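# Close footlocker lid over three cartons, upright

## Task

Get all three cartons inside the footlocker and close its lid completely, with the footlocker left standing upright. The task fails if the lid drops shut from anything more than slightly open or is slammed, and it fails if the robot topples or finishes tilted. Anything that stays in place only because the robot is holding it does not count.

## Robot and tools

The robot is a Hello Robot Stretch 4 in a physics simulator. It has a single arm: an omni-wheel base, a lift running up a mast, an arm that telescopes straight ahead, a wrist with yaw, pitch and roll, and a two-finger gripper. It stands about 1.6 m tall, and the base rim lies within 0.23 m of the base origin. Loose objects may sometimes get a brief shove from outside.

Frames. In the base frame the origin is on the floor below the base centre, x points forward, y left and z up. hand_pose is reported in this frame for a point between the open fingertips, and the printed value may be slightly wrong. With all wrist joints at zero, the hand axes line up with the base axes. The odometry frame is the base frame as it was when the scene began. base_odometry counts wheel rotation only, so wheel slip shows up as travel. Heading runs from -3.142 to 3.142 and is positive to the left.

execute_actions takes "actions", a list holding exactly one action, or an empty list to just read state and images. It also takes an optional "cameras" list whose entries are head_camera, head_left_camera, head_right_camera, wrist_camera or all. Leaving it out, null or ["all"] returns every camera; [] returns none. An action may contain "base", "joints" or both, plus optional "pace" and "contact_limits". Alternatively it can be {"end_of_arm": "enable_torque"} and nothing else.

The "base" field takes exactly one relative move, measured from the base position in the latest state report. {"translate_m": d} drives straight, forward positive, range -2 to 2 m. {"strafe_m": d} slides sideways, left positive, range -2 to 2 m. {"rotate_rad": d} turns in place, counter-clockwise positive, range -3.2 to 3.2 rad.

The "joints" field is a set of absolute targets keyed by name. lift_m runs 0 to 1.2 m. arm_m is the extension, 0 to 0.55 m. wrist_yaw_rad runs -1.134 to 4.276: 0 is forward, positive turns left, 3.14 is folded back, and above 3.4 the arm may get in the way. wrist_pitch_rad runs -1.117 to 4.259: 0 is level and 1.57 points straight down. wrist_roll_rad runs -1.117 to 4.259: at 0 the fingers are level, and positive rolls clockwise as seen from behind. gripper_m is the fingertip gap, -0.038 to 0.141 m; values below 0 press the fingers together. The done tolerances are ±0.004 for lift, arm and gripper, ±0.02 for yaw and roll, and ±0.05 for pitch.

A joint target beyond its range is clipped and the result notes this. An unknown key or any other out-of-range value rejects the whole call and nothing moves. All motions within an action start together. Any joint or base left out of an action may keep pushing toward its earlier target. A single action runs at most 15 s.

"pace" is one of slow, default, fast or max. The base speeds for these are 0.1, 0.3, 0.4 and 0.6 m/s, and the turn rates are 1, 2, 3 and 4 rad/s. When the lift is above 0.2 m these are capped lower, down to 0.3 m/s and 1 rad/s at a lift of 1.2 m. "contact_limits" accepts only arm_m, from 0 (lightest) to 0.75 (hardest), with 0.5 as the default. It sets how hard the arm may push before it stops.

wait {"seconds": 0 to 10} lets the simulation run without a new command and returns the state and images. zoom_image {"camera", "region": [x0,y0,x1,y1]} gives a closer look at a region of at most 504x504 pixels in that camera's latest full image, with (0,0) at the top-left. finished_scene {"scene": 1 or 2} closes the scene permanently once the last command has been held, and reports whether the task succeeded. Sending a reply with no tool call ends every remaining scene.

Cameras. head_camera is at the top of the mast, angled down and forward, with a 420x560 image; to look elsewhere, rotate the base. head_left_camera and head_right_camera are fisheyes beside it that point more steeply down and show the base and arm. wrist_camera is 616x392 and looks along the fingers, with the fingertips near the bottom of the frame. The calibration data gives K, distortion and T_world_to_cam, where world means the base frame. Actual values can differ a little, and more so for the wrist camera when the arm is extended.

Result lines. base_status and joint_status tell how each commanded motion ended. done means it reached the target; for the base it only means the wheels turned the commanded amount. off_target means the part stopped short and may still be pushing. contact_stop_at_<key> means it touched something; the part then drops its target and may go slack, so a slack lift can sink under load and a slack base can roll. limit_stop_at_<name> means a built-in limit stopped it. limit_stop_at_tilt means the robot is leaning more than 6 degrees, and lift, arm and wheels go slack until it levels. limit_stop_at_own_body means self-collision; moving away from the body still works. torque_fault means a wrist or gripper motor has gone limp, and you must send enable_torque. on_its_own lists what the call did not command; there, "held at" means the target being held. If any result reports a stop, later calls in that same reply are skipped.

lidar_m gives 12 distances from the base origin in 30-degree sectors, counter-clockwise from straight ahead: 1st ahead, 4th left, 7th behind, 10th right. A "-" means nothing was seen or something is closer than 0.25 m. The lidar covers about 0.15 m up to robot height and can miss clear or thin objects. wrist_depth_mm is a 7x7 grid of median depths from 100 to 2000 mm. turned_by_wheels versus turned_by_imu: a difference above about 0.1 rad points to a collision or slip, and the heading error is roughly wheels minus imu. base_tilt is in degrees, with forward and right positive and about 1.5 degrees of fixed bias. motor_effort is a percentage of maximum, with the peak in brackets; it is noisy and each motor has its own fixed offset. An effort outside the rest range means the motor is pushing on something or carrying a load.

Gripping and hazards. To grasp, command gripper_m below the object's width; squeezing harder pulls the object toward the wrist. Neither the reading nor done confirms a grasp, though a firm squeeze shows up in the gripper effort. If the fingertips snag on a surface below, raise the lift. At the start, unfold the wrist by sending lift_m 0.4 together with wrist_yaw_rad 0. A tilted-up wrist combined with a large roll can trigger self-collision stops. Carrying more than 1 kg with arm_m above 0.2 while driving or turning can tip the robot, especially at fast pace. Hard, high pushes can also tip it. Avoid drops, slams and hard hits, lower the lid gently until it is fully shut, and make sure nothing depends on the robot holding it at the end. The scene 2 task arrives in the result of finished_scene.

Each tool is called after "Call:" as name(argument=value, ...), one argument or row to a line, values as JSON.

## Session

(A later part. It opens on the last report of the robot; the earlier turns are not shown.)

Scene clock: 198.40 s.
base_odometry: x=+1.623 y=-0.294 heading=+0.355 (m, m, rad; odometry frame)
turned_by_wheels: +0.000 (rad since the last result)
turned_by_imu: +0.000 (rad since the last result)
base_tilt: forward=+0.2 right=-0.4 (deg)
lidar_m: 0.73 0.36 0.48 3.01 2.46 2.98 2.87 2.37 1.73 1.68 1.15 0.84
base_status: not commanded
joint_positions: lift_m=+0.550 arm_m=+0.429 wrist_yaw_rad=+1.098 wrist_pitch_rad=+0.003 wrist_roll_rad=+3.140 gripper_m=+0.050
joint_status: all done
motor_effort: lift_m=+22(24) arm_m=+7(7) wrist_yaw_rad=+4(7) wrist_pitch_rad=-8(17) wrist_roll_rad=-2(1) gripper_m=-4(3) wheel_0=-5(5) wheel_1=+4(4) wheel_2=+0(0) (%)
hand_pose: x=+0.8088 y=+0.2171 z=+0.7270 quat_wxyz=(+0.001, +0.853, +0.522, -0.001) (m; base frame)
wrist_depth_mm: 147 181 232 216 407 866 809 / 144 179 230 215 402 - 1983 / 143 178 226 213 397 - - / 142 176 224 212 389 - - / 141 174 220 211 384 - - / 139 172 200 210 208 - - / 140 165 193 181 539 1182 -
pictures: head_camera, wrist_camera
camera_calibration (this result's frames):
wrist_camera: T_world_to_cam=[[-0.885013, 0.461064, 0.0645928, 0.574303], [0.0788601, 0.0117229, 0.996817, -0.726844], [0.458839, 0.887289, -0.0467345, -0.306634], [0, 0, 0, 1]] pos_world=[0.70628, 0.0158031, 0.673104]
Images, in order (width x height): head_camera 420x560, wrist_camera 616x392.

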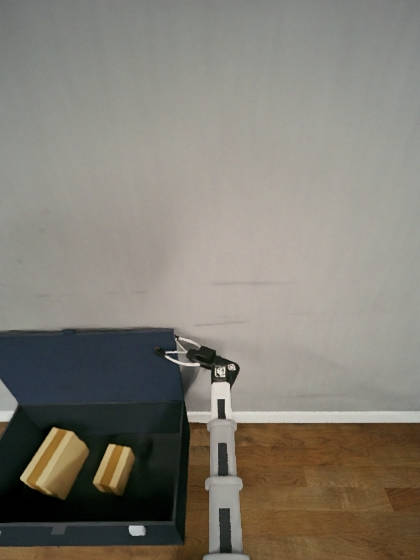

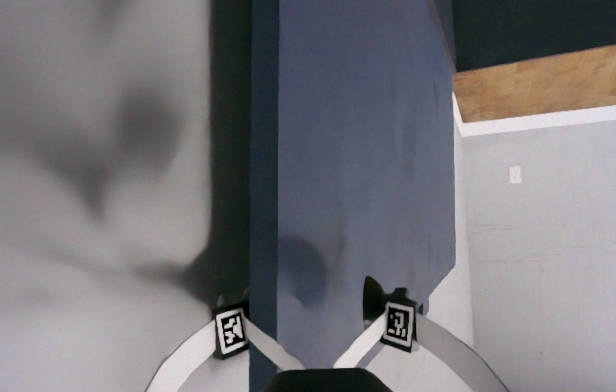

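Call:
execute_actions(
  actions=[
    {"joints":{"gripper_m":0.028},"pace":"slow"},
  ],
  cameras=["wrist_camera"],
)

Call:
execute_actions(
  actions=[
    {"joints":{"arm_m":0.39,"wrist_roll_rad":3.05},"pace":"slow"},
  ],
  cameras=["wrist_camera"],
)

Scene clock: 206.67 s.
base_odometry: x=+1.623 y=-0.294 heading=+0.355 (m, m, rad; odometry frame)
turned_by_wheels: +0.000 (rad since the last result)
turned_by_imu: +0.000 (rad since the last result)
base_tilt: forward=+0.2 right=-0.3 (deg)
lidar_m: 0.71 0.38 0.47 3.01 2.48 2.98 2.90 2.41 1.78 1.67 1.17 0.82
base_status: not commanded
joint_positions: lift_m=+0.550 arm_m=+0.429 wrist_yaw_rad=+1.099 wrist_pitch_rad=+0.003 wrist_roll_rad=+3.140 gripper_m=+0.028
joint_status: all done
motor_effort: lift_m=+22(22) arm_m=+7(7) wrist_yaw_rad=+3(5) wrist_pitch_rad=-7(6) wrist_roll_rad=-1(1) gripper_m=-4(5) wheel_0=-5(5) wheel_1=+4(4) wheel_2=+0(0) (%)
hand_pose: x=+0.8087 y=+0.2172 z=+0.7271 quat_wxyz=(+0.001, +0.853, +0.522, -0.001) (m; base frame)
wrist_depth_mm: 147 181 244 202 389 866 809 / 144 180 241 199 377 1983 - / 143 178 238 197 368 - - / 142 176 235 195 359 - - / 141 174 232 191 349 - - / 140 172 208 189 208 - - / 140 165 187 178 287 - -
pictures: wrist_camera
camera_calibration (this result's frames):
wrist_camera: T_world_to_cam=[[-0.885249, 0.460617, 0.0645505, 0.574475], [0.0786486, 0.011457, 0.996837, -0.726728], [0.45842, 0.887525, -0.0463691, -0.306649], [0, 0, 0, 1]] pos_world=[0.706284, 0.0158713, 0.673127]
Images, in order (width x height): wrist_camera 616x392.

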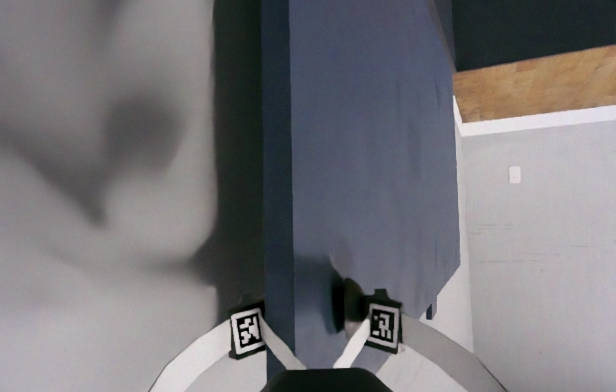

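Scene clock: 208.20 s.
base_odometry: x=+1.623 y=-0.294 heading=+0.355 (m, m, rad; odometry frame)
turned_by_wheels: +0.000 (rad since the last result)
turned_by_imu: +0.000 (rad since the last result)
base_tilt: forward=+0.2 right=-0.5 (deg)
lidar_m: 0.67 0.37 0.46 3.01 2.46 2.99 2.89 2.40 1.77 1.66 1.18 0.86
base_status: not commanded
joint_positions: lift_m=+0.550 arm_m=+0.391 wrist_yaw_rad=+1.099 wrist_pitch_rad=+0.002 wrist_roll_rad=+3.050 gripper_m=+0.028
joint_status: all done
motor_effort: lift_m=+23(22) arm_m=-7(8) wrist_yaw_rad=+3(4) wrist_pitch_rad=-5(7) wrist_roll_rad=-1(9) gripper_m=-4(4) wheel_0=-5(5) wheel_1=+4(4) wheel_2=+0(0) (%)
hand_pose: x=+0.7712 y=+0.2172 z=+0.7272 quat_wxyz=(+0.040, +0.852, +0.522, +0.023) (m; base frame)
wrist_depth_mm: 173 211 279 209 418 878 831 / 172 213 283 204 394 891 1756 / 173 213 283 200 379 - - / 174 214 286 196 366 - - / 174 215 287 193 353 - - / 174 216 264 189 207 - - / 177 208 187 177 285 - -
pictures: wrist_camera
camera_calibration (this result's frames):
wrist_camera: T_world_to_cam=[[-0.886919, 0.461224, -0.0254484, 0.607883], [-0.00156223, 0.0520967, 0.998641, -0.672139], [0.461922, 0.885753, -0.045485, -0.292414], [0, 0, 0, 1]] pos_world=[0.673166, 0.0136525, 0.673395]
Images, in order (width x height): wrist_camera 616x392.

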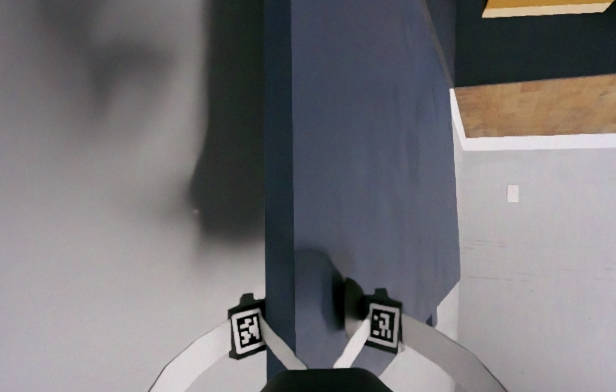

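Call:
execute_actions(
  actions=[
    {"joints":{"wrist_yaw_rad":1.25,"wrist_roll_rad":2.95,"lift_m":0.545},"base":{"strafe_m":-0.025}},
  ],
  cameras=["wrist_camera"],
)

Call:
execute_actions(
  actions=[
    {"joints":{"wrist_yaw_rad":1.41,"wrist_roll_rad":2.85,"lift_m":0.535},"base":{"strafe_m":-0.022}},
  ],
  cameras=["wrist_camera"],
)

Scene clock: 213.47 s.
base_odometry: x=+1.632 y=-0.318 heading=+0.356 (m, m, rad; odometry frame)
turned_by_wheels: +0.000 (rad since the last result)
turned_by_imu: +0.000 (rad since the last result)
base_tilt: forward=+0.0 right=-0.4 (deg)
lidar_m: 0.76 0.38 0.49 3.05 2.51 2.96 2.87 2.37 1.74 1.65 1.17 0.82
base_status: done
joint_positions: lift_m=+0.545 arm_m=+0.391 wrist_yaw_rad=+1.251 wrist_pitch_rad=+0.003 wrist_roll_rad=+2.950 gripper_m=+0.028
joint_status: all done
motor_effort: lift_m=+15(20) arm_m=-6(7) wrist_yaw_rad=-3(12) wrist_pitch_rad=-8(7) wrist_roll_rad=-1(2) gripper_m=-4(5) wheel_0=+3(7) wheel_1=+0(10) wheel_2=+0(2) (%)
hand_pose: x=+0.7357 y=+0.2464 z=+0.7227 quat_wxyz=(+0.078, +0.807, +0.583, +0.055) (m; base frame)
wrist_depth_mm: 182 229 319 208 683 732 854 / 183 236 330 200 809 917 866 / 187 240 342 194 732 - - / 192 248 353 187 647 - - / 196 254 368 182 574 - - / 199 262 340 178 209 - - / 207 257 329 170 - - -
pictures: wrist_camera
camera_calibration (this result's frames):
wrist_camera: T_world_to_cam=[[-0.939524, 0.318819, -0.125097, 0.708696], [-0.103818, 0.0829575, 0.991131, -0.596141], [0.326369, 0.944178, -0.0448415, -0.217217], [0, 0, 0, 1]] pos_world=[0.67484, 0.0286004, 0.66977]
Images, in order (width x height): wrist_camera 616x392.

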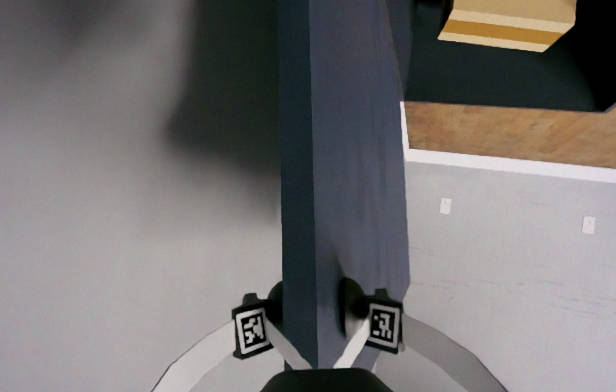

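Scene clock: 214.30 s.
base_odometry: x=+1.640 y=-0.338 heading=+0.356 (m, m, rad; odometry frame)
turned_by_wheels: +0.000 (rad since the last result)
turned_by_imu: +0.000 (rad since the last result)
base_tilt: forward=+0.2 right=-0.4 (deg)
lidar_m: 0.81 0.38 0.43 3.07 2.50 2.99 2.89 2.32 1.69 1.63 1.17 0.85
base_status: done
joint_positions: lift_m=+0.535 arm_m=+0.391 wrist_yaw_rad=+1.412 wrist_pitch_rad=+0.003 wrist_roll_rad=+2.850 gripper_m=+0.028
joint_status: all done
motor_effort: lift_m=+15(15) arm_m=-6(7) wrist_yaw_rad=-5(15) wrist_pitch_rad=-8(8) wrist_roll_rad=+0(2) gripper_m=-6(6) wheel_0=+2(9) wheel_1=-2(10) wheel_2=+0(1) (%)
hand_pose: x=+0.6939 y=+0.2710 z=+0.7127 quat_wxyz=(+0.111, +0.753, +0.642, +0.093) (m; base frame)
wrist_depth_mm: 202 262 389 268 798 723 904 / 208 278 424 228 991 960 820 / 218 294 462 389 - - 1756 / 229 312 512 296 - - - / 239 332 564 240 - - - / 251 355 521 196 208 - - / 266 366 508 166 - - -
pictures: wrist_camera
camera_calibration (this result's frames):
wrist_camera: T_world_to_cam=[[-0.961263, 0.161217, -0.223569, 0.788266], [-0.212902, 0.0808763, 0.973721, -0.50394], [0.175061, 0.9836, -0.04342, -0.133969], [0, 0, 0, 1]] pos_world=[0.673894, 0.0454467, 0.661112]
Images, in order (width x height): wrist_camera 616x392.

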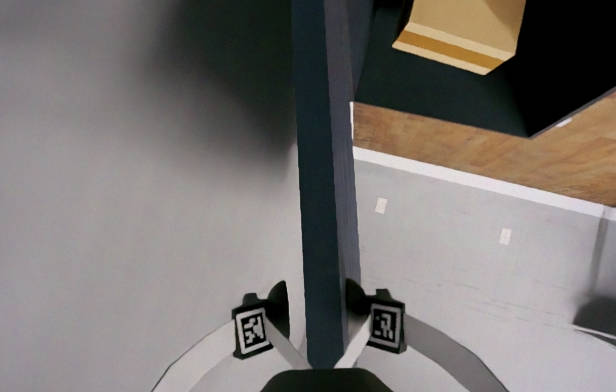

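Call:
execute_actions(
  actions=[
    {"joints":{"arm_m":0.305,"wrist_roll_rad":2.62,"lift_m":0.50},"pace":"slow"},
  ],
  cameras=["wrist_camera"],
)

Call:
execute_actions(
  actions=[
    {"joints":{"arm_m":0.225,"wrist_roll_rad":2.36,"lift_m":0.44},"pace":"slow"},
  ],
  cameras=["wrist_camera","head_camera"],
)

Scene clock: 222.93 s.
base_odometry: x=+1.640 y=-0.338 heading=+0.356 (m, m, rad; odometry frame)
turned_by_wheels: +0.000 (rad since the last result)
turned_by_imu: +0.000 (rad since the last result)
base_tilt: forward=+0.4 right=-0.3 (deg)
lidar_m: 0.81 0.38 0.46 3.07 2.53 2.96 2.89 2.32 1.70 1.63 1.16 0.84
base_status: not commanded
joint_positions: lift_m=+0.500 arm_m=+0.306 wrist_yaw_rad=+1.412 wrist_pitch_rad=+0.005 wrist_roll_rad=+2.620 gripper_m=+0.028
joint_status: all done
motor_effort: lift_m=+15(16) arm_m=-7(7) wrist_yaw_rad=-4(7) wrist_pitch_rad=-12(15) wrist_roll_rad=+0(5) gripper_m=-3(7) wheel_0=+2(2) wheel_1=-2(2) wheel_2=+0(0) (%)
hand_pose: x=+0.6091 y=+0.2710 z=+0.6770 quat_wxyz=(+0.198, +0.735, +0.627, +0.165) (m; base frame)
wrist_depth_mm: 270 340 469 496 768 732 788 / 289 370 525 654 991 750 878 / 314 413 615 820 - 946 759 / 342 462 732 389 - - 1661 / 375 525 891 233 - - - / 415 603 931 206 206 - - / 466 683 1042 167 - - -
pictures: wrist_camera
camera_calibration (this result's frames):
wrist_camera: T_world_to_cam=[[-0.885721, 0.147712, -0.440089, 0.803041], [-0.426211, 0.116925, 0.897035, -0.315156], [0.18396, 0.982095, -0.0406062, -0.127564], [0, 0, 0, 1]] pos_world=[0.600414, 0.0435108, 0.630936]
Images, in order (width x height): wrist_camera 616x392.

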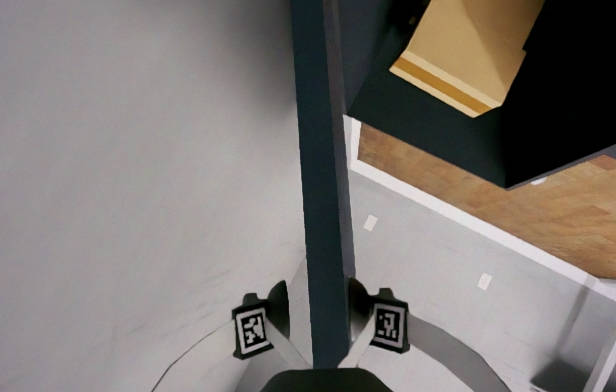

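Scene clock: 225.00 s.
base_odometry: x=+1.640 y=-0.338 heading=+0.356 (m, m, rad; odometry frame)
turned_by_wheels: +0.000 (rad since the last result)
turned_by_imu: +0.000 (rad since the last result)
base_tilt: forward=+0.2 right=-0.4 (deg)
lidar_m: 0.80 0.41 0.46 3.07 2.54 3.00 2.90 2.31 1.69 1.61 1.16 0.87
base_status: not commanded
joint_positions: lift_m=+0.440 arm_m=+0.226 wrist_yaw_rad=+1.411 wrist_pitch_rad=+0.007 wrist_roll_rad=+2.360 gripper_m=+0.028
joint_status: all done
motor_effort: lift_m=+16(15) arm_m=-7(7) wrist_yaw_rad=-3(14) wrist_pitch_rad=-18(20) wrist_roll_rad=+0(0) gripper_m=-6(6) wheel_0=+2(2) wheel_1=-2(2) wheel_2=+0(0) (%)
hand_pose: x=+0.5293 y=+0.2709 z=+0.6163 quat_wxyz=(+0.292, +0.703, +0.601, +0.245) (m; base frame)
wrist_depth_mm: 342 413 530 580 788 750 544 / 379 469 621 778 831 750 750 / 430 554 768 946 991 831 831 / 492 654 991 1464 - 946 603 / 585 820 1430 - - - 1397 / 699 1078 1808 206 206 - 1921 / 878 1537 - 167 - - -
pictures: head_camera, wrist_camera
camera_calibration (this result's frames):
wrist_camera: T_world_to_cam=[[-0.74445, 0.123039, -0.656244, 0.770786], [-0.639258, 0.152361, 0.753747, -0.103239], [0.192726, 0.980636, -0.0347714, -0.123104], [0, 0, 0, 1]] pos_world=[0.53154, 0.0416133, 0.579359]
Images, in order (width x height): head_camera 420x560, wrist_camera 616x392.

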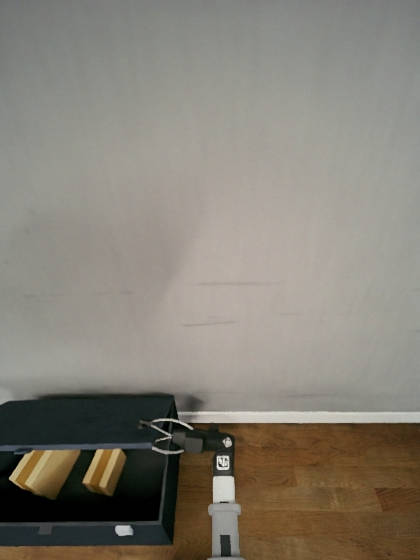

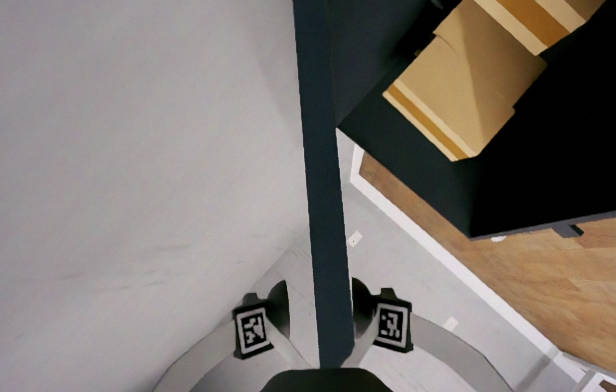

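Call:
execute_actions(
  actions=[
    {"joints":{"arm_m":0.164,"wrist_roll_rad":2.07,"lift_m":0.36},"pace":"slow"},
  ],
  cameras=["wrist_camera"],
)

Call:
execute_actions(
  actions=[
    {"joints":{"arm_m":0.128,"wrist_roll_rad":1.83,"lift_m":0.28},"pace":"slow"},
  ],
  cameras=["wrist_camera","head_left_camera"],
)

Scene clock: 233.07 s.
base_odometry: x=+1.640 y=-0.338 heading=+0.356 (m, m, rad; odometry frame)
turned_by_wheels: +0.000 (rad since the last result)
turned_by_imu: +0.000 (rad since the last result)
base_tilt: forward=+0.2 right=-0.4 (deg)
lidar_m: 0.81 0.39 0.45 3.06 2.48 2.97 2.90 2.30 1.71 1.64 1.19 0.86
base_status: not commanded
joint_positions: lift_m=+0.360 arm_m=+0.165 wrist_yaw_rad=+1.409 wrist_pitch_rad=+0.009 wrist_roll_rad=+2.070 gripper_m=+0.028
joint_status: all done
on_its_own: wrist_pitch_rad is at rest, and its effort (-24) is outside its rest range (-23 to +23)
motor_effort: lift_m=+17(16) arm_m=-7(8) wrist_yaw_rad=+2(18) wrist_pitch_rad=-24(25) wrist_roll_rad=+1(2) gripper_m=-5(7) wheel_0=+2(2) wheel_1=-2(2) wheel_2=+0(0) (%)
hand_pose: x=+0.4688 y=+0.2707 z=+0.5358 quat_wxyz=(+0.391, +0.654, +0.559, +0.328) (m; base frame)
wrist_depth_mm: 421 484 574 591 676 569 496 / 488 574 707 788 842 741 496 / 591 715 931 1025 778 750 707 / 732 931 1336 1537 976 946 759 / 960 1308 - - - 788 496 / 1430 - - 215 195 1618 1008 / - - - 167 - 1708 1255
pictures: wrist_camera
camera_calibration (this result's frames):
wrist_camera: T_world_to_cam=[[-0.528321, 0.0864397, -0.844633, 0.682487], [-0.824988, 0.182864, 0.534748, 0.11495], [0.200677, 0.979331, -0.0252993, -0.122484], [0, 0, 0, 1]] pos_world=[0.479984, 0.0399378, 0.511883]
Images, in order (width x height): wrist_camera 616x392.

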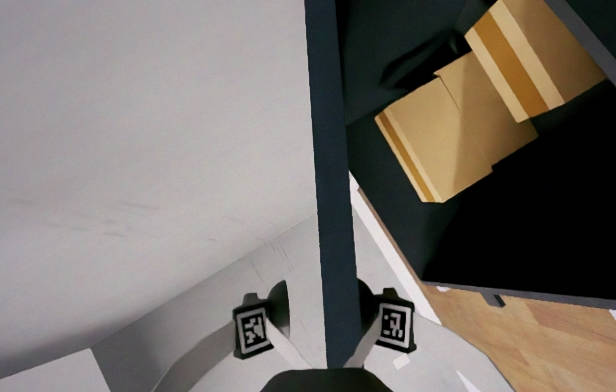

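Scene clock: 234.60 s.
base_odometry: x=+1.640 y=-0.338 heading=+0.356 (m, m, rad; odometry frame)
turned_by_wheels: +0.000 (rad since the last result)
turned_by_imu: +0.000 (rad since the last result)
base_tilt: forward=+0.1 right=-0.4 (deg)
lidar_m: 0.79 0.39 0.47 3.08 2.51 2.99 2.88 2.33 1.68 1.63 1.15 0.85
base_status: not commanded
joint_positions: lift_m=+0.280 arm_m=+0.129 wrist_yaw_rad=+1.409 wrist_pitch_rad=+0.009 wrist_roll_rad=+1.830 gripper_m=+0.028
joint_status: all done
on_its_own: wrist_pitch_rad is at rest, and its effort (-25) is outside its rest range (-23 to +23)
motor_effort: lift_m=+17(17) arm_m=-7(7) wrist_yaw_rad=+3(13) wrist_pitch_rad=-25(24) wrist_roll_rad=+1(4) gripper_m=-5(9) wheel_0=+2(2) wheel_1=-2(2) wheel_2=+0(0) (%)
hand_pose: x=+0.4329 y=+0.2707 z=+0.4559 quat_wxyz=(+0.467, +0.602, +0.515, +0.392) (m; base frame)
wrist_depth_mm: 517 564 621 569 603 198 196 / 634 699 798 768 820 193 190 / 809 904 1098 1098 741 585 183 / 1098 1336 1708 1756 732 759 178 / 1708 - - - 946 917 178 / - - - 216 193 466 353 / - - - 167 - 263 243
pictures: head_left_camera, wrist_camera
camera_calibration (this result's frames):
wrist_camera: T_world_to_cam=[[-0.315299, 0.0510138, -0.94762, 0.560279], [-0.926898, 0.197662, 0.319045, 0.266528], [0.203584, 0.978942, -0.0150379, -0.123112], [0, 0, 0, 1]] pos_world=[0.448763, 0.039255, 0.444046]
Images, in order (width x height): head_left_camera 420x672, wrist_camera 616x392.

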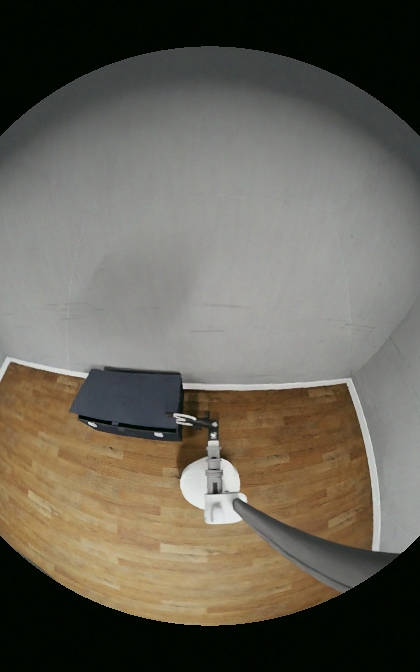

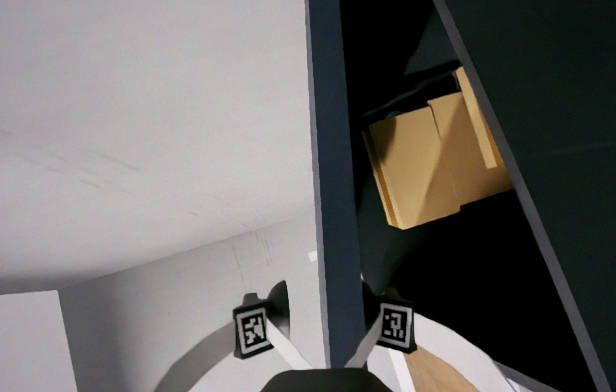

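Call:
execute_actions(
  actions=[
    {"joints":{"arm_m":0.118,"wrist_roll_rad":1.68,"lift_m":0.24},"base":{"strafe_m":-0.02},"pace":"slow"},
  ],
  cameras=["wrist_camera"],
)

Scene clock: 242.07 s.
base_odometry: x=+1.646 y=-0.357 heading=+0.356 (m, m, rad; odometry frame)
turned_by_wheels: +0.000 (rad since the last result)
turned_by_imu: +0.000 (rad since the last result)
base_tilt: forward=+0.2 right=-0.4 (deg)
lidar_m: 0.81 0.39 0.45 3.08 2.56 2.98 2.90 2.27 1.68 1.59 1.18 0.85
base_status: done
joint_positions: lift_m=+0.240 arm_m=+0.119 wrist_yaw_rad=+1.413 wrist_pitch_rad=+0.009 wrist_roll_rad=+1.681 gripper_m=+0.028
joint_status: all done
motor_effort: lift_m=+16(16) arm_m=-6(7) wrist_yaw_rad=-9(10) wrist_pitch_rad=-23(24) wrist_roll_rad=-2(4) gripper_m=-8(9) wheel_0=+7(8) wheel_1=-3(8) wheel_2=+0(1) (%)
hand_pose: x=+0.4216 y=+0.2712 z=+0.4159 quat_wxyz=(+0.509, +0.565, +0.486, +0.431) (m; base frame)
wrist_depth_mm: 603 627 661 647 525 219 219 / 750 798 854 820 715 211 211 / 1008 1118 1229 1160 750 205 206 / 1576 1756 - 1863 768 199 199 / - - - - 991 193 193 / - - - 216 192 189 188 / - - - 183 289 181 182
pictures: wrist_camera
camera_calibration (this result's frames):
wrist_camera: T_world_to_cam=[[-0.172712, 0.0267319, -0.98461, 0.480654], [-0.964455, 0.198381, 0.174563, 0.344438], [0.199994, 0.97976, -0.00848097, -0.123388], [0, 0, 0, 1]] pos_world=[0.439887, 0.0397122, 0.412084]
Images, in order (width x height): wrist_camera 616x392.

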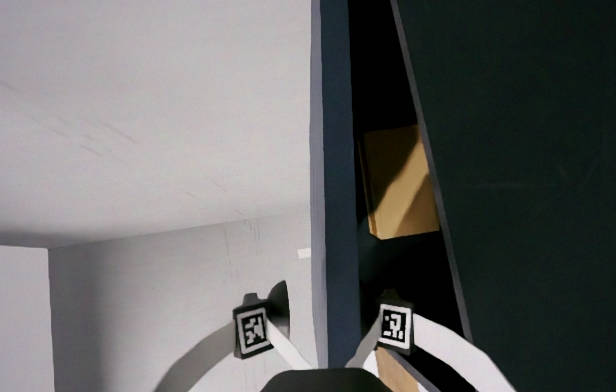

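Call:
execute_actions(
  actions=[
    {"joints":{"wrist_roll_rad":1.62,"lift_m":0.222},"base":{"strafe_m":-0.015},"pace":"slow"},
  ],
  cameras=["wrist_camera"],
)

Scene clock: 245.37 s.
base_odometry: x=+1.652 y=-0.371 heading=+0.356 (m, m, rad; odometry frame)
turned_by_wheels: +0.000 (rad since the last result)
turned_by_imu: +0.000 (rad since the last result)
base_tilt: forward=+0.2 right=-0.5 (deg)
lidar_m: 0.80 0.39 0.47 3.10 2.55 2.99 2.89 2.23 1.67 1.58 1.18 0.86
base_status: done
joint_positions: lift_m=+0.222 arm_m=+0.119 wrist_yaw_rad=+1.413 wrist_pitch_rad=+0.008 wrist_roll_rad=+1.621 gripper_m=+0.028
joint_status: all done
motor_effort: lift_m=+17(18) arm_m=-6(6) wrist_yaw_rad=-9(13) wrist_pitch_rad=-23(22) wrist_roll_rad=+0(2) gripper_m=-7(8) wheel_0=+7(10) wheel_1=-4(7) wheel_2=+0(0) (%)
hand_pose: x=+0.4217 y=+0.2712 z=+0.3979 quat_wxyz=(+0.526, +0.549, +0.473, +0.445) (m; base frame)
wrist_depth_mm: 634 647 676 634 238 236 236 / 798 842 878 820 231 228 229 / 1118 1205 1229 1138 224 221 222 / 1863 1983 - 1863 759 216 216 / - - - - 768 209 210 / - - - 215 203 203 203 / - - - 198 204 195 198
pictures: wrist_camera
camera_calibration (this result's frames):
wrist_camera: T_world_to_cam=[[-0.114052, 0.0174502, -0.993321, 0.444187], [-0.973079, 0.199597, 0.115234, 0.374553], [0.200275, 0.979723, -0.00578414, -0.124686], [0, 0, 0, 1]] pos_world=[0.440102, 0.0396464, 0.397338]
Images, in order (width x height): wrist_camera 616x392.

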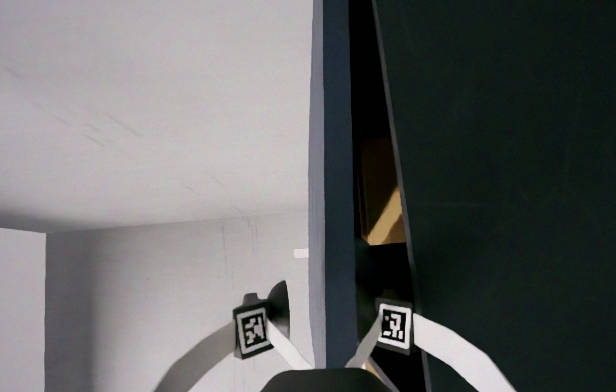

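Call:
execute_actions(
  actions=[
    {"joints":{"lift_m":0.216},"base":{"strafe_m":-0.01},"pace":"slow"},
  ],
  cameras=["wrist_camera"],
)

Scene clock: 248.67 s.
base_odometry: x=+1.655 y=-0.380 heading=+0.356 (m, m, rad; odometry frame)
turned_by_wheels: +0.000 (rad since the last result)
turned_by_imu: +0.000 (rad since the last result)
base_tilt: forward=+0.2 right=-0.4 (deg)
lidar_m: 0.80 0.42 0.47 3.12 2.58 2.99 2.92 2.28 1.66 1.59 1.14 0.85
base_status: done
joint_positions: lift_m=+0.216 arm_m=+0.119 wrist_yaw_rad=+1.412 wrist_pitch_rad=+0.009 wrist_roll_rad=+1.620 gripper_m=+0.028
joint_status: all done
on_its_own: wrist_pitch_rad is at rest, and its effort (-25) is outside its rest range (-23 to +23)
motor_effort: lift_m=+17(17) arm_m=-7(7) wrist_yaw_rad=-6(9) wrist_pitch_rad=-25(24) wrist_roll_rad=-1(1) gripper_m=-7(8) wheel_0=+5(9) wheel_1=-5(9) wheel_2=+0(1) (%)
hand_pose: x=+0.4219 y=+0.2711 z=+0.3918 quat_wxyz=(+0.527, +0.549, +0.472, +0.445) (m; base frame)
wrist_depth_mm: 621 640 661 615 248 248 249 / 788 831 878 661 240 240 241 / 1118 1160 1229 750 233 233 233 / 1808 1983 - 878 228 226 226 / - - - - 221 219 220 / - - - 216 205 213 213 / - - - 207 206 206 208
pictures: wrist_camera
camera_calibration (this result's frames):
wrist_camera: T_world_to_cam=[[-0.113958, 0.0173019, -0.993335, 0.438216], [-0.972915, 0.200465, 0.115107, 0.375246], [0.201121, 0.979548, -0.00601141, -0.124876], [0, 0, 0, 1]] pos_world=[0.440136, 0.0395162, 0.391351]
Images, in order (width x height): wrist_camera 616x392.

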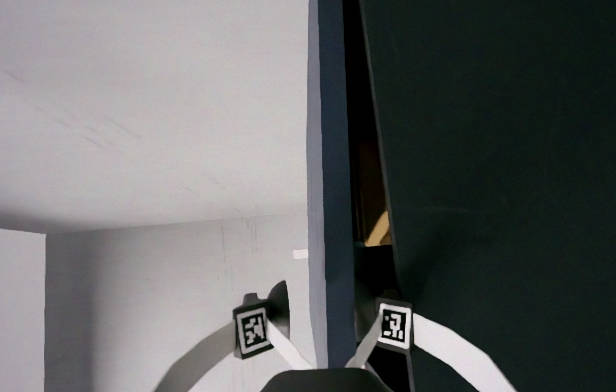

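Call:
execute_actions(
  actions=[
    {"joints":{"lift_m":0.208},"base":{"strafe_m":-0.007},"pace":"slow"},
  ],
  cameras=["wrist_camera"],
)

Scene clock: 251.80 s.
base_odometry: x=+1.657 y=-0.386 heading=+0.356 (m, m, rad; odometry frame)
turned_by_wheels: +0.000 (rad since the last result)
turned_by_imu: +0.000 (rad since the last result)
base_tilt: forward=+0.1 right=-0.4 (deg)
lidar_m: 0.80 0.40 0.47 3.12 2.59 2.98 2.90 2.24 1.64 1.58 1.16 0.86
base_status: done
joint_positions: lift_m=+0.208 arm_m=+0.119 wrist_yaw_rad=+1.412 wrist_pitch_rad=+0.004 wrist_roll_rad=+1.620 gripper_m=+0.028
joint_status: all done
motor_effort: lift_m=+15(17) arm_m=-6(6) wrist_yaw_rad=-6(6) wrist_pitch_rad=-12(23) wrist_roll_rad=+0(1) gripper_m=-4(7) wheel_0=+7(7) wheel_1=-4(9) wheel_2=+0(1) (%)
hand_pose: x=+0.4219 y=+0.2711 z=+0.3854 quat_wxyz=(+0.525, +0.550, +0.471, +0.446) (m; base frame)
wrist_depth_mm: 627 647 668 559 253 254 254 / 809 831 866 732 246 247 246 / 1098 1205 1281 1042 240 237 238 / 1808 1983 - 1060 233 232 231 / - - - - 228 224 224 / - - - 216 209 219 219 / - - - 202 211 211 212
pictures: wrist_camera
camera_calibration (this result's frames):
wrist_camera: T_world_to_cam=[[-0.113176, 0.0220796, -0.99333, 0.430176], [-0.973037, 0.199761, 0.115304, 0.37611], [0.200974, 0.979596, -0.00112384, -0.12677], [0, 0, 0, 1]] pos_world=[0.440132, 0.0395528, 0.383797]
Images, in order (width x height): wrist_camera 616x392.

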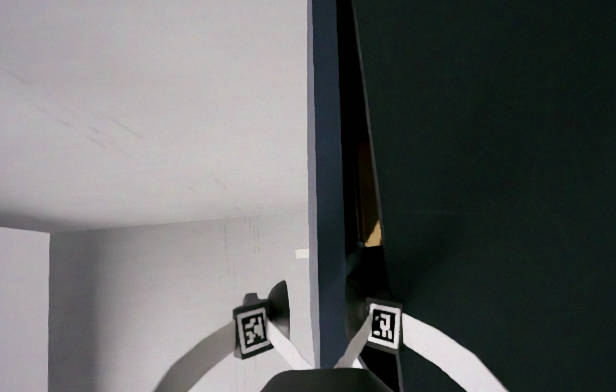

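Call:
execute_actions(
  actions=[
    {"base":{"strafe_m":-0.008},"pace":"slow"},
  ],
  cameras=["wrist_camera"],
)

Scene clock: 254.63 s.
base_odometry: x=+1.660 y=-0.393 heading=+0.357 (m, m, rad; odometry frame)
turned_by_wheels: +0.000 (rad since the last result)
turned_by_imu: +0.000 (rad since the last result)
base_tilt: forward=+0.2 right=-0.5 (deg)
lidar_m: 0.81 0.43 0.49 3.13 2.62 2.99 2.88 2.22 1.64 1.57 1.19 0.84
base_status: done
joint_positions: lift_m=+0.208 arm_m=+0.119 wrist_yaw_rad=+1.412 wrist_pitch_rad=+0.004 wrist_roll_rad=+1.620 gripper_m=+0.028
joint_status: not commanded
motor_effort: lift_m=+15(15) arm_m=-6(6) wrist_yaw_rad=-6(7) wrist_pitch_rad=-9(12) wrist_roll_rad=+0(1) gripper_m=-7(4) wheel_0=+5(8) wheel_1=-5(6) wheel_2=+0(0) (%)
hand_pose: x=+0.4219 y=+0.2711 z=+0.3854 quat_wxyz=(+0.525, +0.550, +0.471, +0.446) (m; base frame)
wrist_depth_mm: 627 647 676 554 263 264 264 / 798 842 878 741 254 254 256 / 1118 1182 1281 1042 248 247 247 / 1808 1983 - 1756 242 240 240 / - - - - 235 234 233 / - - - 228 211 226 226 / - - - 207 218 219 220
pictures: wrist_camera
camera_calibration (this result's frames):
wrist_camera: T_world_to_cam=[[-0.113078, 0.022094, -0.99334, 0.430144], [-0.972999, 0.199997, 0.115211, 0.376137], [0.20121, 0.979547, -0.00111773, -0.12684], [0, 0, 0, 1]] pos_world=[0.440142, 0.0395166, 0.383802]
Images, in order (width x height): wrist_camera 616x392.

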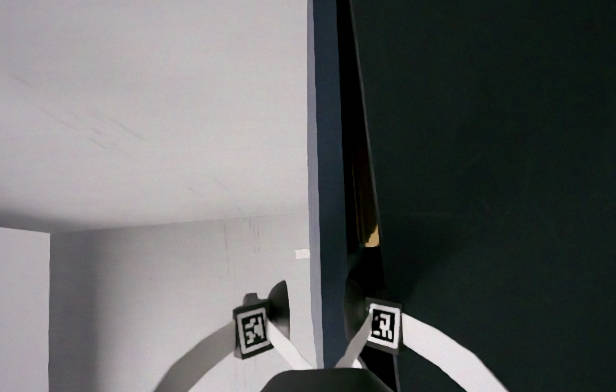

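Call:
execute_actions(
  actions=[
    {"base":{"strafe_m":-0.006},"pace":"slow"},
  ],
  cameras=["wrist_camera"],
)

Scene clock: 256.83 s.
base_odometry: x=+1.662 y=-0.399 heading=+0.357 (m, m, rad; odometry frame)
turned_by_wheels: +0.000 (rad since the last result)
turned_by_imu: +0.000 (rad since the last result)
base_tilt: forward=+0.1 right=-0.5 (deg)
lidar_m: 0.79 0.44 0.47 3.13 2.58 3.00 2.88 2.23 1.63 1.57 1.14 0.85
base_status: done
joint_positions: lift_m=+0.208 arm_m=+0.119 wrist_yaw_rad=+1.411 wrist_pitch_rad=+0.009 wrist_roll_rad=+1.620 gripper_m=+0.028
joint_status: not commanded
on_its_own: wrist_pitch_rad is at rest, and its effort (-25) is outside its rest range (-23 to +23)
motor_effort: lift_m=+17(17) arm_m=-6(6) wrist_yaw_rad=-2(6) wrist_pitch_rad=-25(33) wrist_roll_rad=+1(1) gripper_m=-7(10) wheel_0=+5(4) wheel_1=-4(7) wheel_2=+0(3) (%)
hand_pose: x=+0.4223 y=+0.2709 z=+0.3836 quat_wxyz=(+0.527, +0.549, +0.472, +0.444) (m; base frame)
wrist_depth_mm: 627 640 668 402 272 271 273 / 798 831 878 723 262 264 265 / 1098 1182 1281 634 254 254 256 / 1863 1983 - 759 247 247 248 / - - - - 242 239 241 / - - - 237 206 233 234 / - - - 228 224 224 228
pictures: wrist_camera
camera_calibration (this result's frames):
wrist_camera: T_world_to_cam=[[-0.113618, 0.0166985, -0.993384, 0.430097], [-0.972678, 0.201875, 0.114643, 0.376288], [0.202454, 0.979269, -0.00669435, -0.125047], [0, 0, 0, 1]] pos_world=[0.44019, 0.0393095, 0.383275]
Images, in order (width x height): wrist_camera 616x392.

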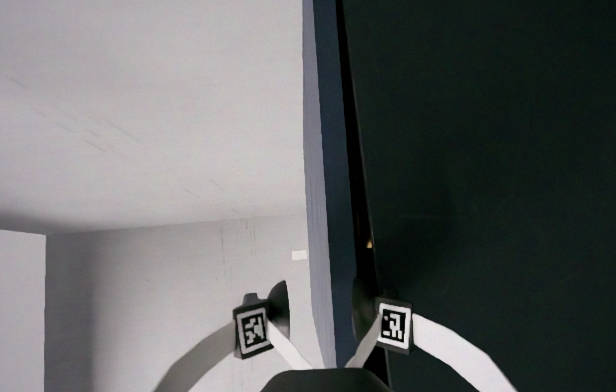

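The finger body is now clear of the rim and only the pad holds the lid, so I can lower it further.

Call:
execute_actions(
  actions=[
    {"joints":{"lift_m":0.198},"pace":"slow"},
  ],
  cameras=["wrist_camera"],
)

Scene clock: 259.23 s.
base_odometry: x=+1.662 y=-0.399 heading=+0.357 (m, m, rad; odometry frame)
turned_by_wheels: +0.000 (rad since the last result)
turned_by_imu: +0.000 (rad since the last result)
base_tilt: forward=+0.3 right=-0.4 (deg)
lidar_m: 0.79 0.42 0.47 3.12 2.65 2.99 2.89 2.24 1.61 1.57 1.18 0.84
base_status: not commanded
joint_positions: lift_m=+0.198 arm_m=+0.119 wrist_yaw_rad=+1.411 wrist_pitch_rad=+0.007 wrist_roll_rad=+1.620 gripper_m=+0.028
joint_status: all done
motor_effort: lift_m=+16(18) arm_m=-6(6) wrist_yaw_rad=-3(3) wrist_pitch_rad=-19(25) wrist_roll_rad=+1(0) gripper_m=-6(8) wheel_0=+6(5) wheel_1=-4(4) wheel_2=+0(0) (%)
hand_pose: x=+0.4222 y=+0.2709 z=+0.3744 quat_wxyz=(+0.527, +0.550, +0.472, +0.445) (m; base frame)
wrist_depth_mm: 634 640 676 559 272 272 272 / 798 820 891 336 263 264 264 / 1118 1182 1255 854 255 255 255 / 1863 1983 - 891 246 247 248 / - - - - 240 240 240 / - - - 235 211 233 234 / - - - 227 224 224 228
pictures: wrist_camera
camera_calibration (this result's frames):
wrist_camera: T_world_to_cam=[[-0.11327, 0.0188557, -0.993385, 0.4202], [-0.97278, 0.201329, 0.114742, 0.37741], [0.202161, 0.979342, -0.00446224, -0.125868], [0, 0, 0, 1]] pos_world=[0.440179, 0.0393612, 0.373554]
Images, in order (width x height): wrist_camera 616x392.

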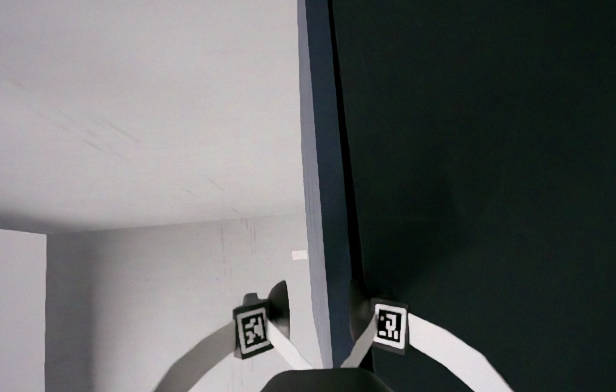

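Call:
execute_actions(
  actions=[
    {"base":{"strafe_m":-0.05},"pace":"slow"},
  ],
  cameras=["wrist_camera","head_left_camera"],
)

Scene clock: 262.70 s.
base_odometry: x=+1.679 y=-0.445 heading=+0.357 (m, m, rad; odometry frame)
turned_by_wheels: +0.000 (rad since the last result)
turned_by_imu: +0.000 (rad since the last result)
base_tilt: forward=+0.2 right=-0.6 (deg)
lidar_m: 0.81 0.47 0.47 3.17 2.63 2.99 2.90 2.14 1.57 1.52 1.18 0.85
base_status: done
joint_positions: lift_m=+0.198 arm_m=+0.119 wrist_yaw_rad=+1.410 wrist_pitch_rad=+0.002 wrist_roll_rad=+1.620 gripper_m=+0.028
joint_status: not commanded
motor_effort: lift_m=+16(16) arm_m=-7(7) wrist_yaw_rad=+0(3) wrist_pitch_rad=-6(24) wrist_roll_rad=-1(0) gripper_m=-2(7) wheel_0=+5(10) wheel_1=-5(10) wheel_2=+0(1) (%)
hand_pose: x=+0.4225 y=+0.2708 z=+0.3757 quat_wxyz=(+0.526, +0.551, +0.470, +0.446) (m; base frame)
wrist_depth_mm: 621 640 668 394 329 329 329 / 788 820 866 512 315 317 317 / 1098 1160 1255 715 307 307 306 / 1808 1983 - 1708 297 298 297 / - - - - 289 291 290 / - - - 392 208 279 279 / - - - 178 270 272 273
pictures: head_left_camera, wrist_camera
camera_calibration (this result's frames):
wrist_camera: T_world_to_cam=[[-0.112489, 0.0236796, -0.993371, 0.419913], [-0.972654, 0.201815, 0.114954, 0.377298], [0.203199, 0.979137, 0.000330171, -0.127973], [0, 0, 0, 1]] pos_world=[0.44022, 0.0392152, 0.3738]
Images, in order (width x height): head_left_camera 420x672, wrist_camera 616x392.

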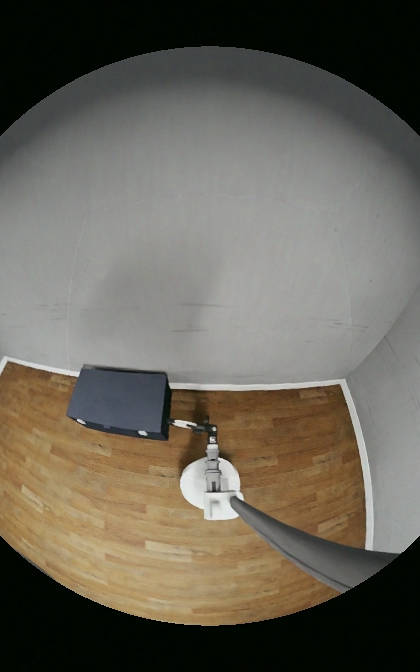

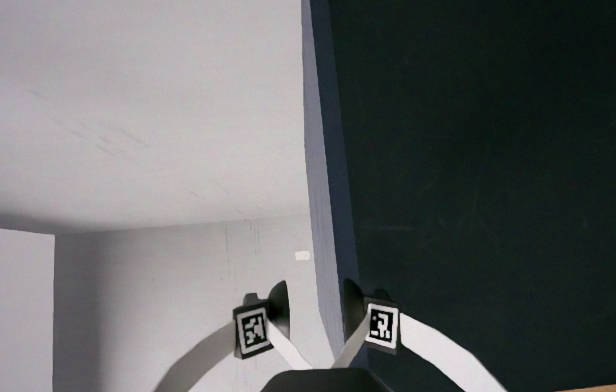

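Lid is shut.

Call:
finished_scene(
  scene=1,
)

The scene is finished: the task was done.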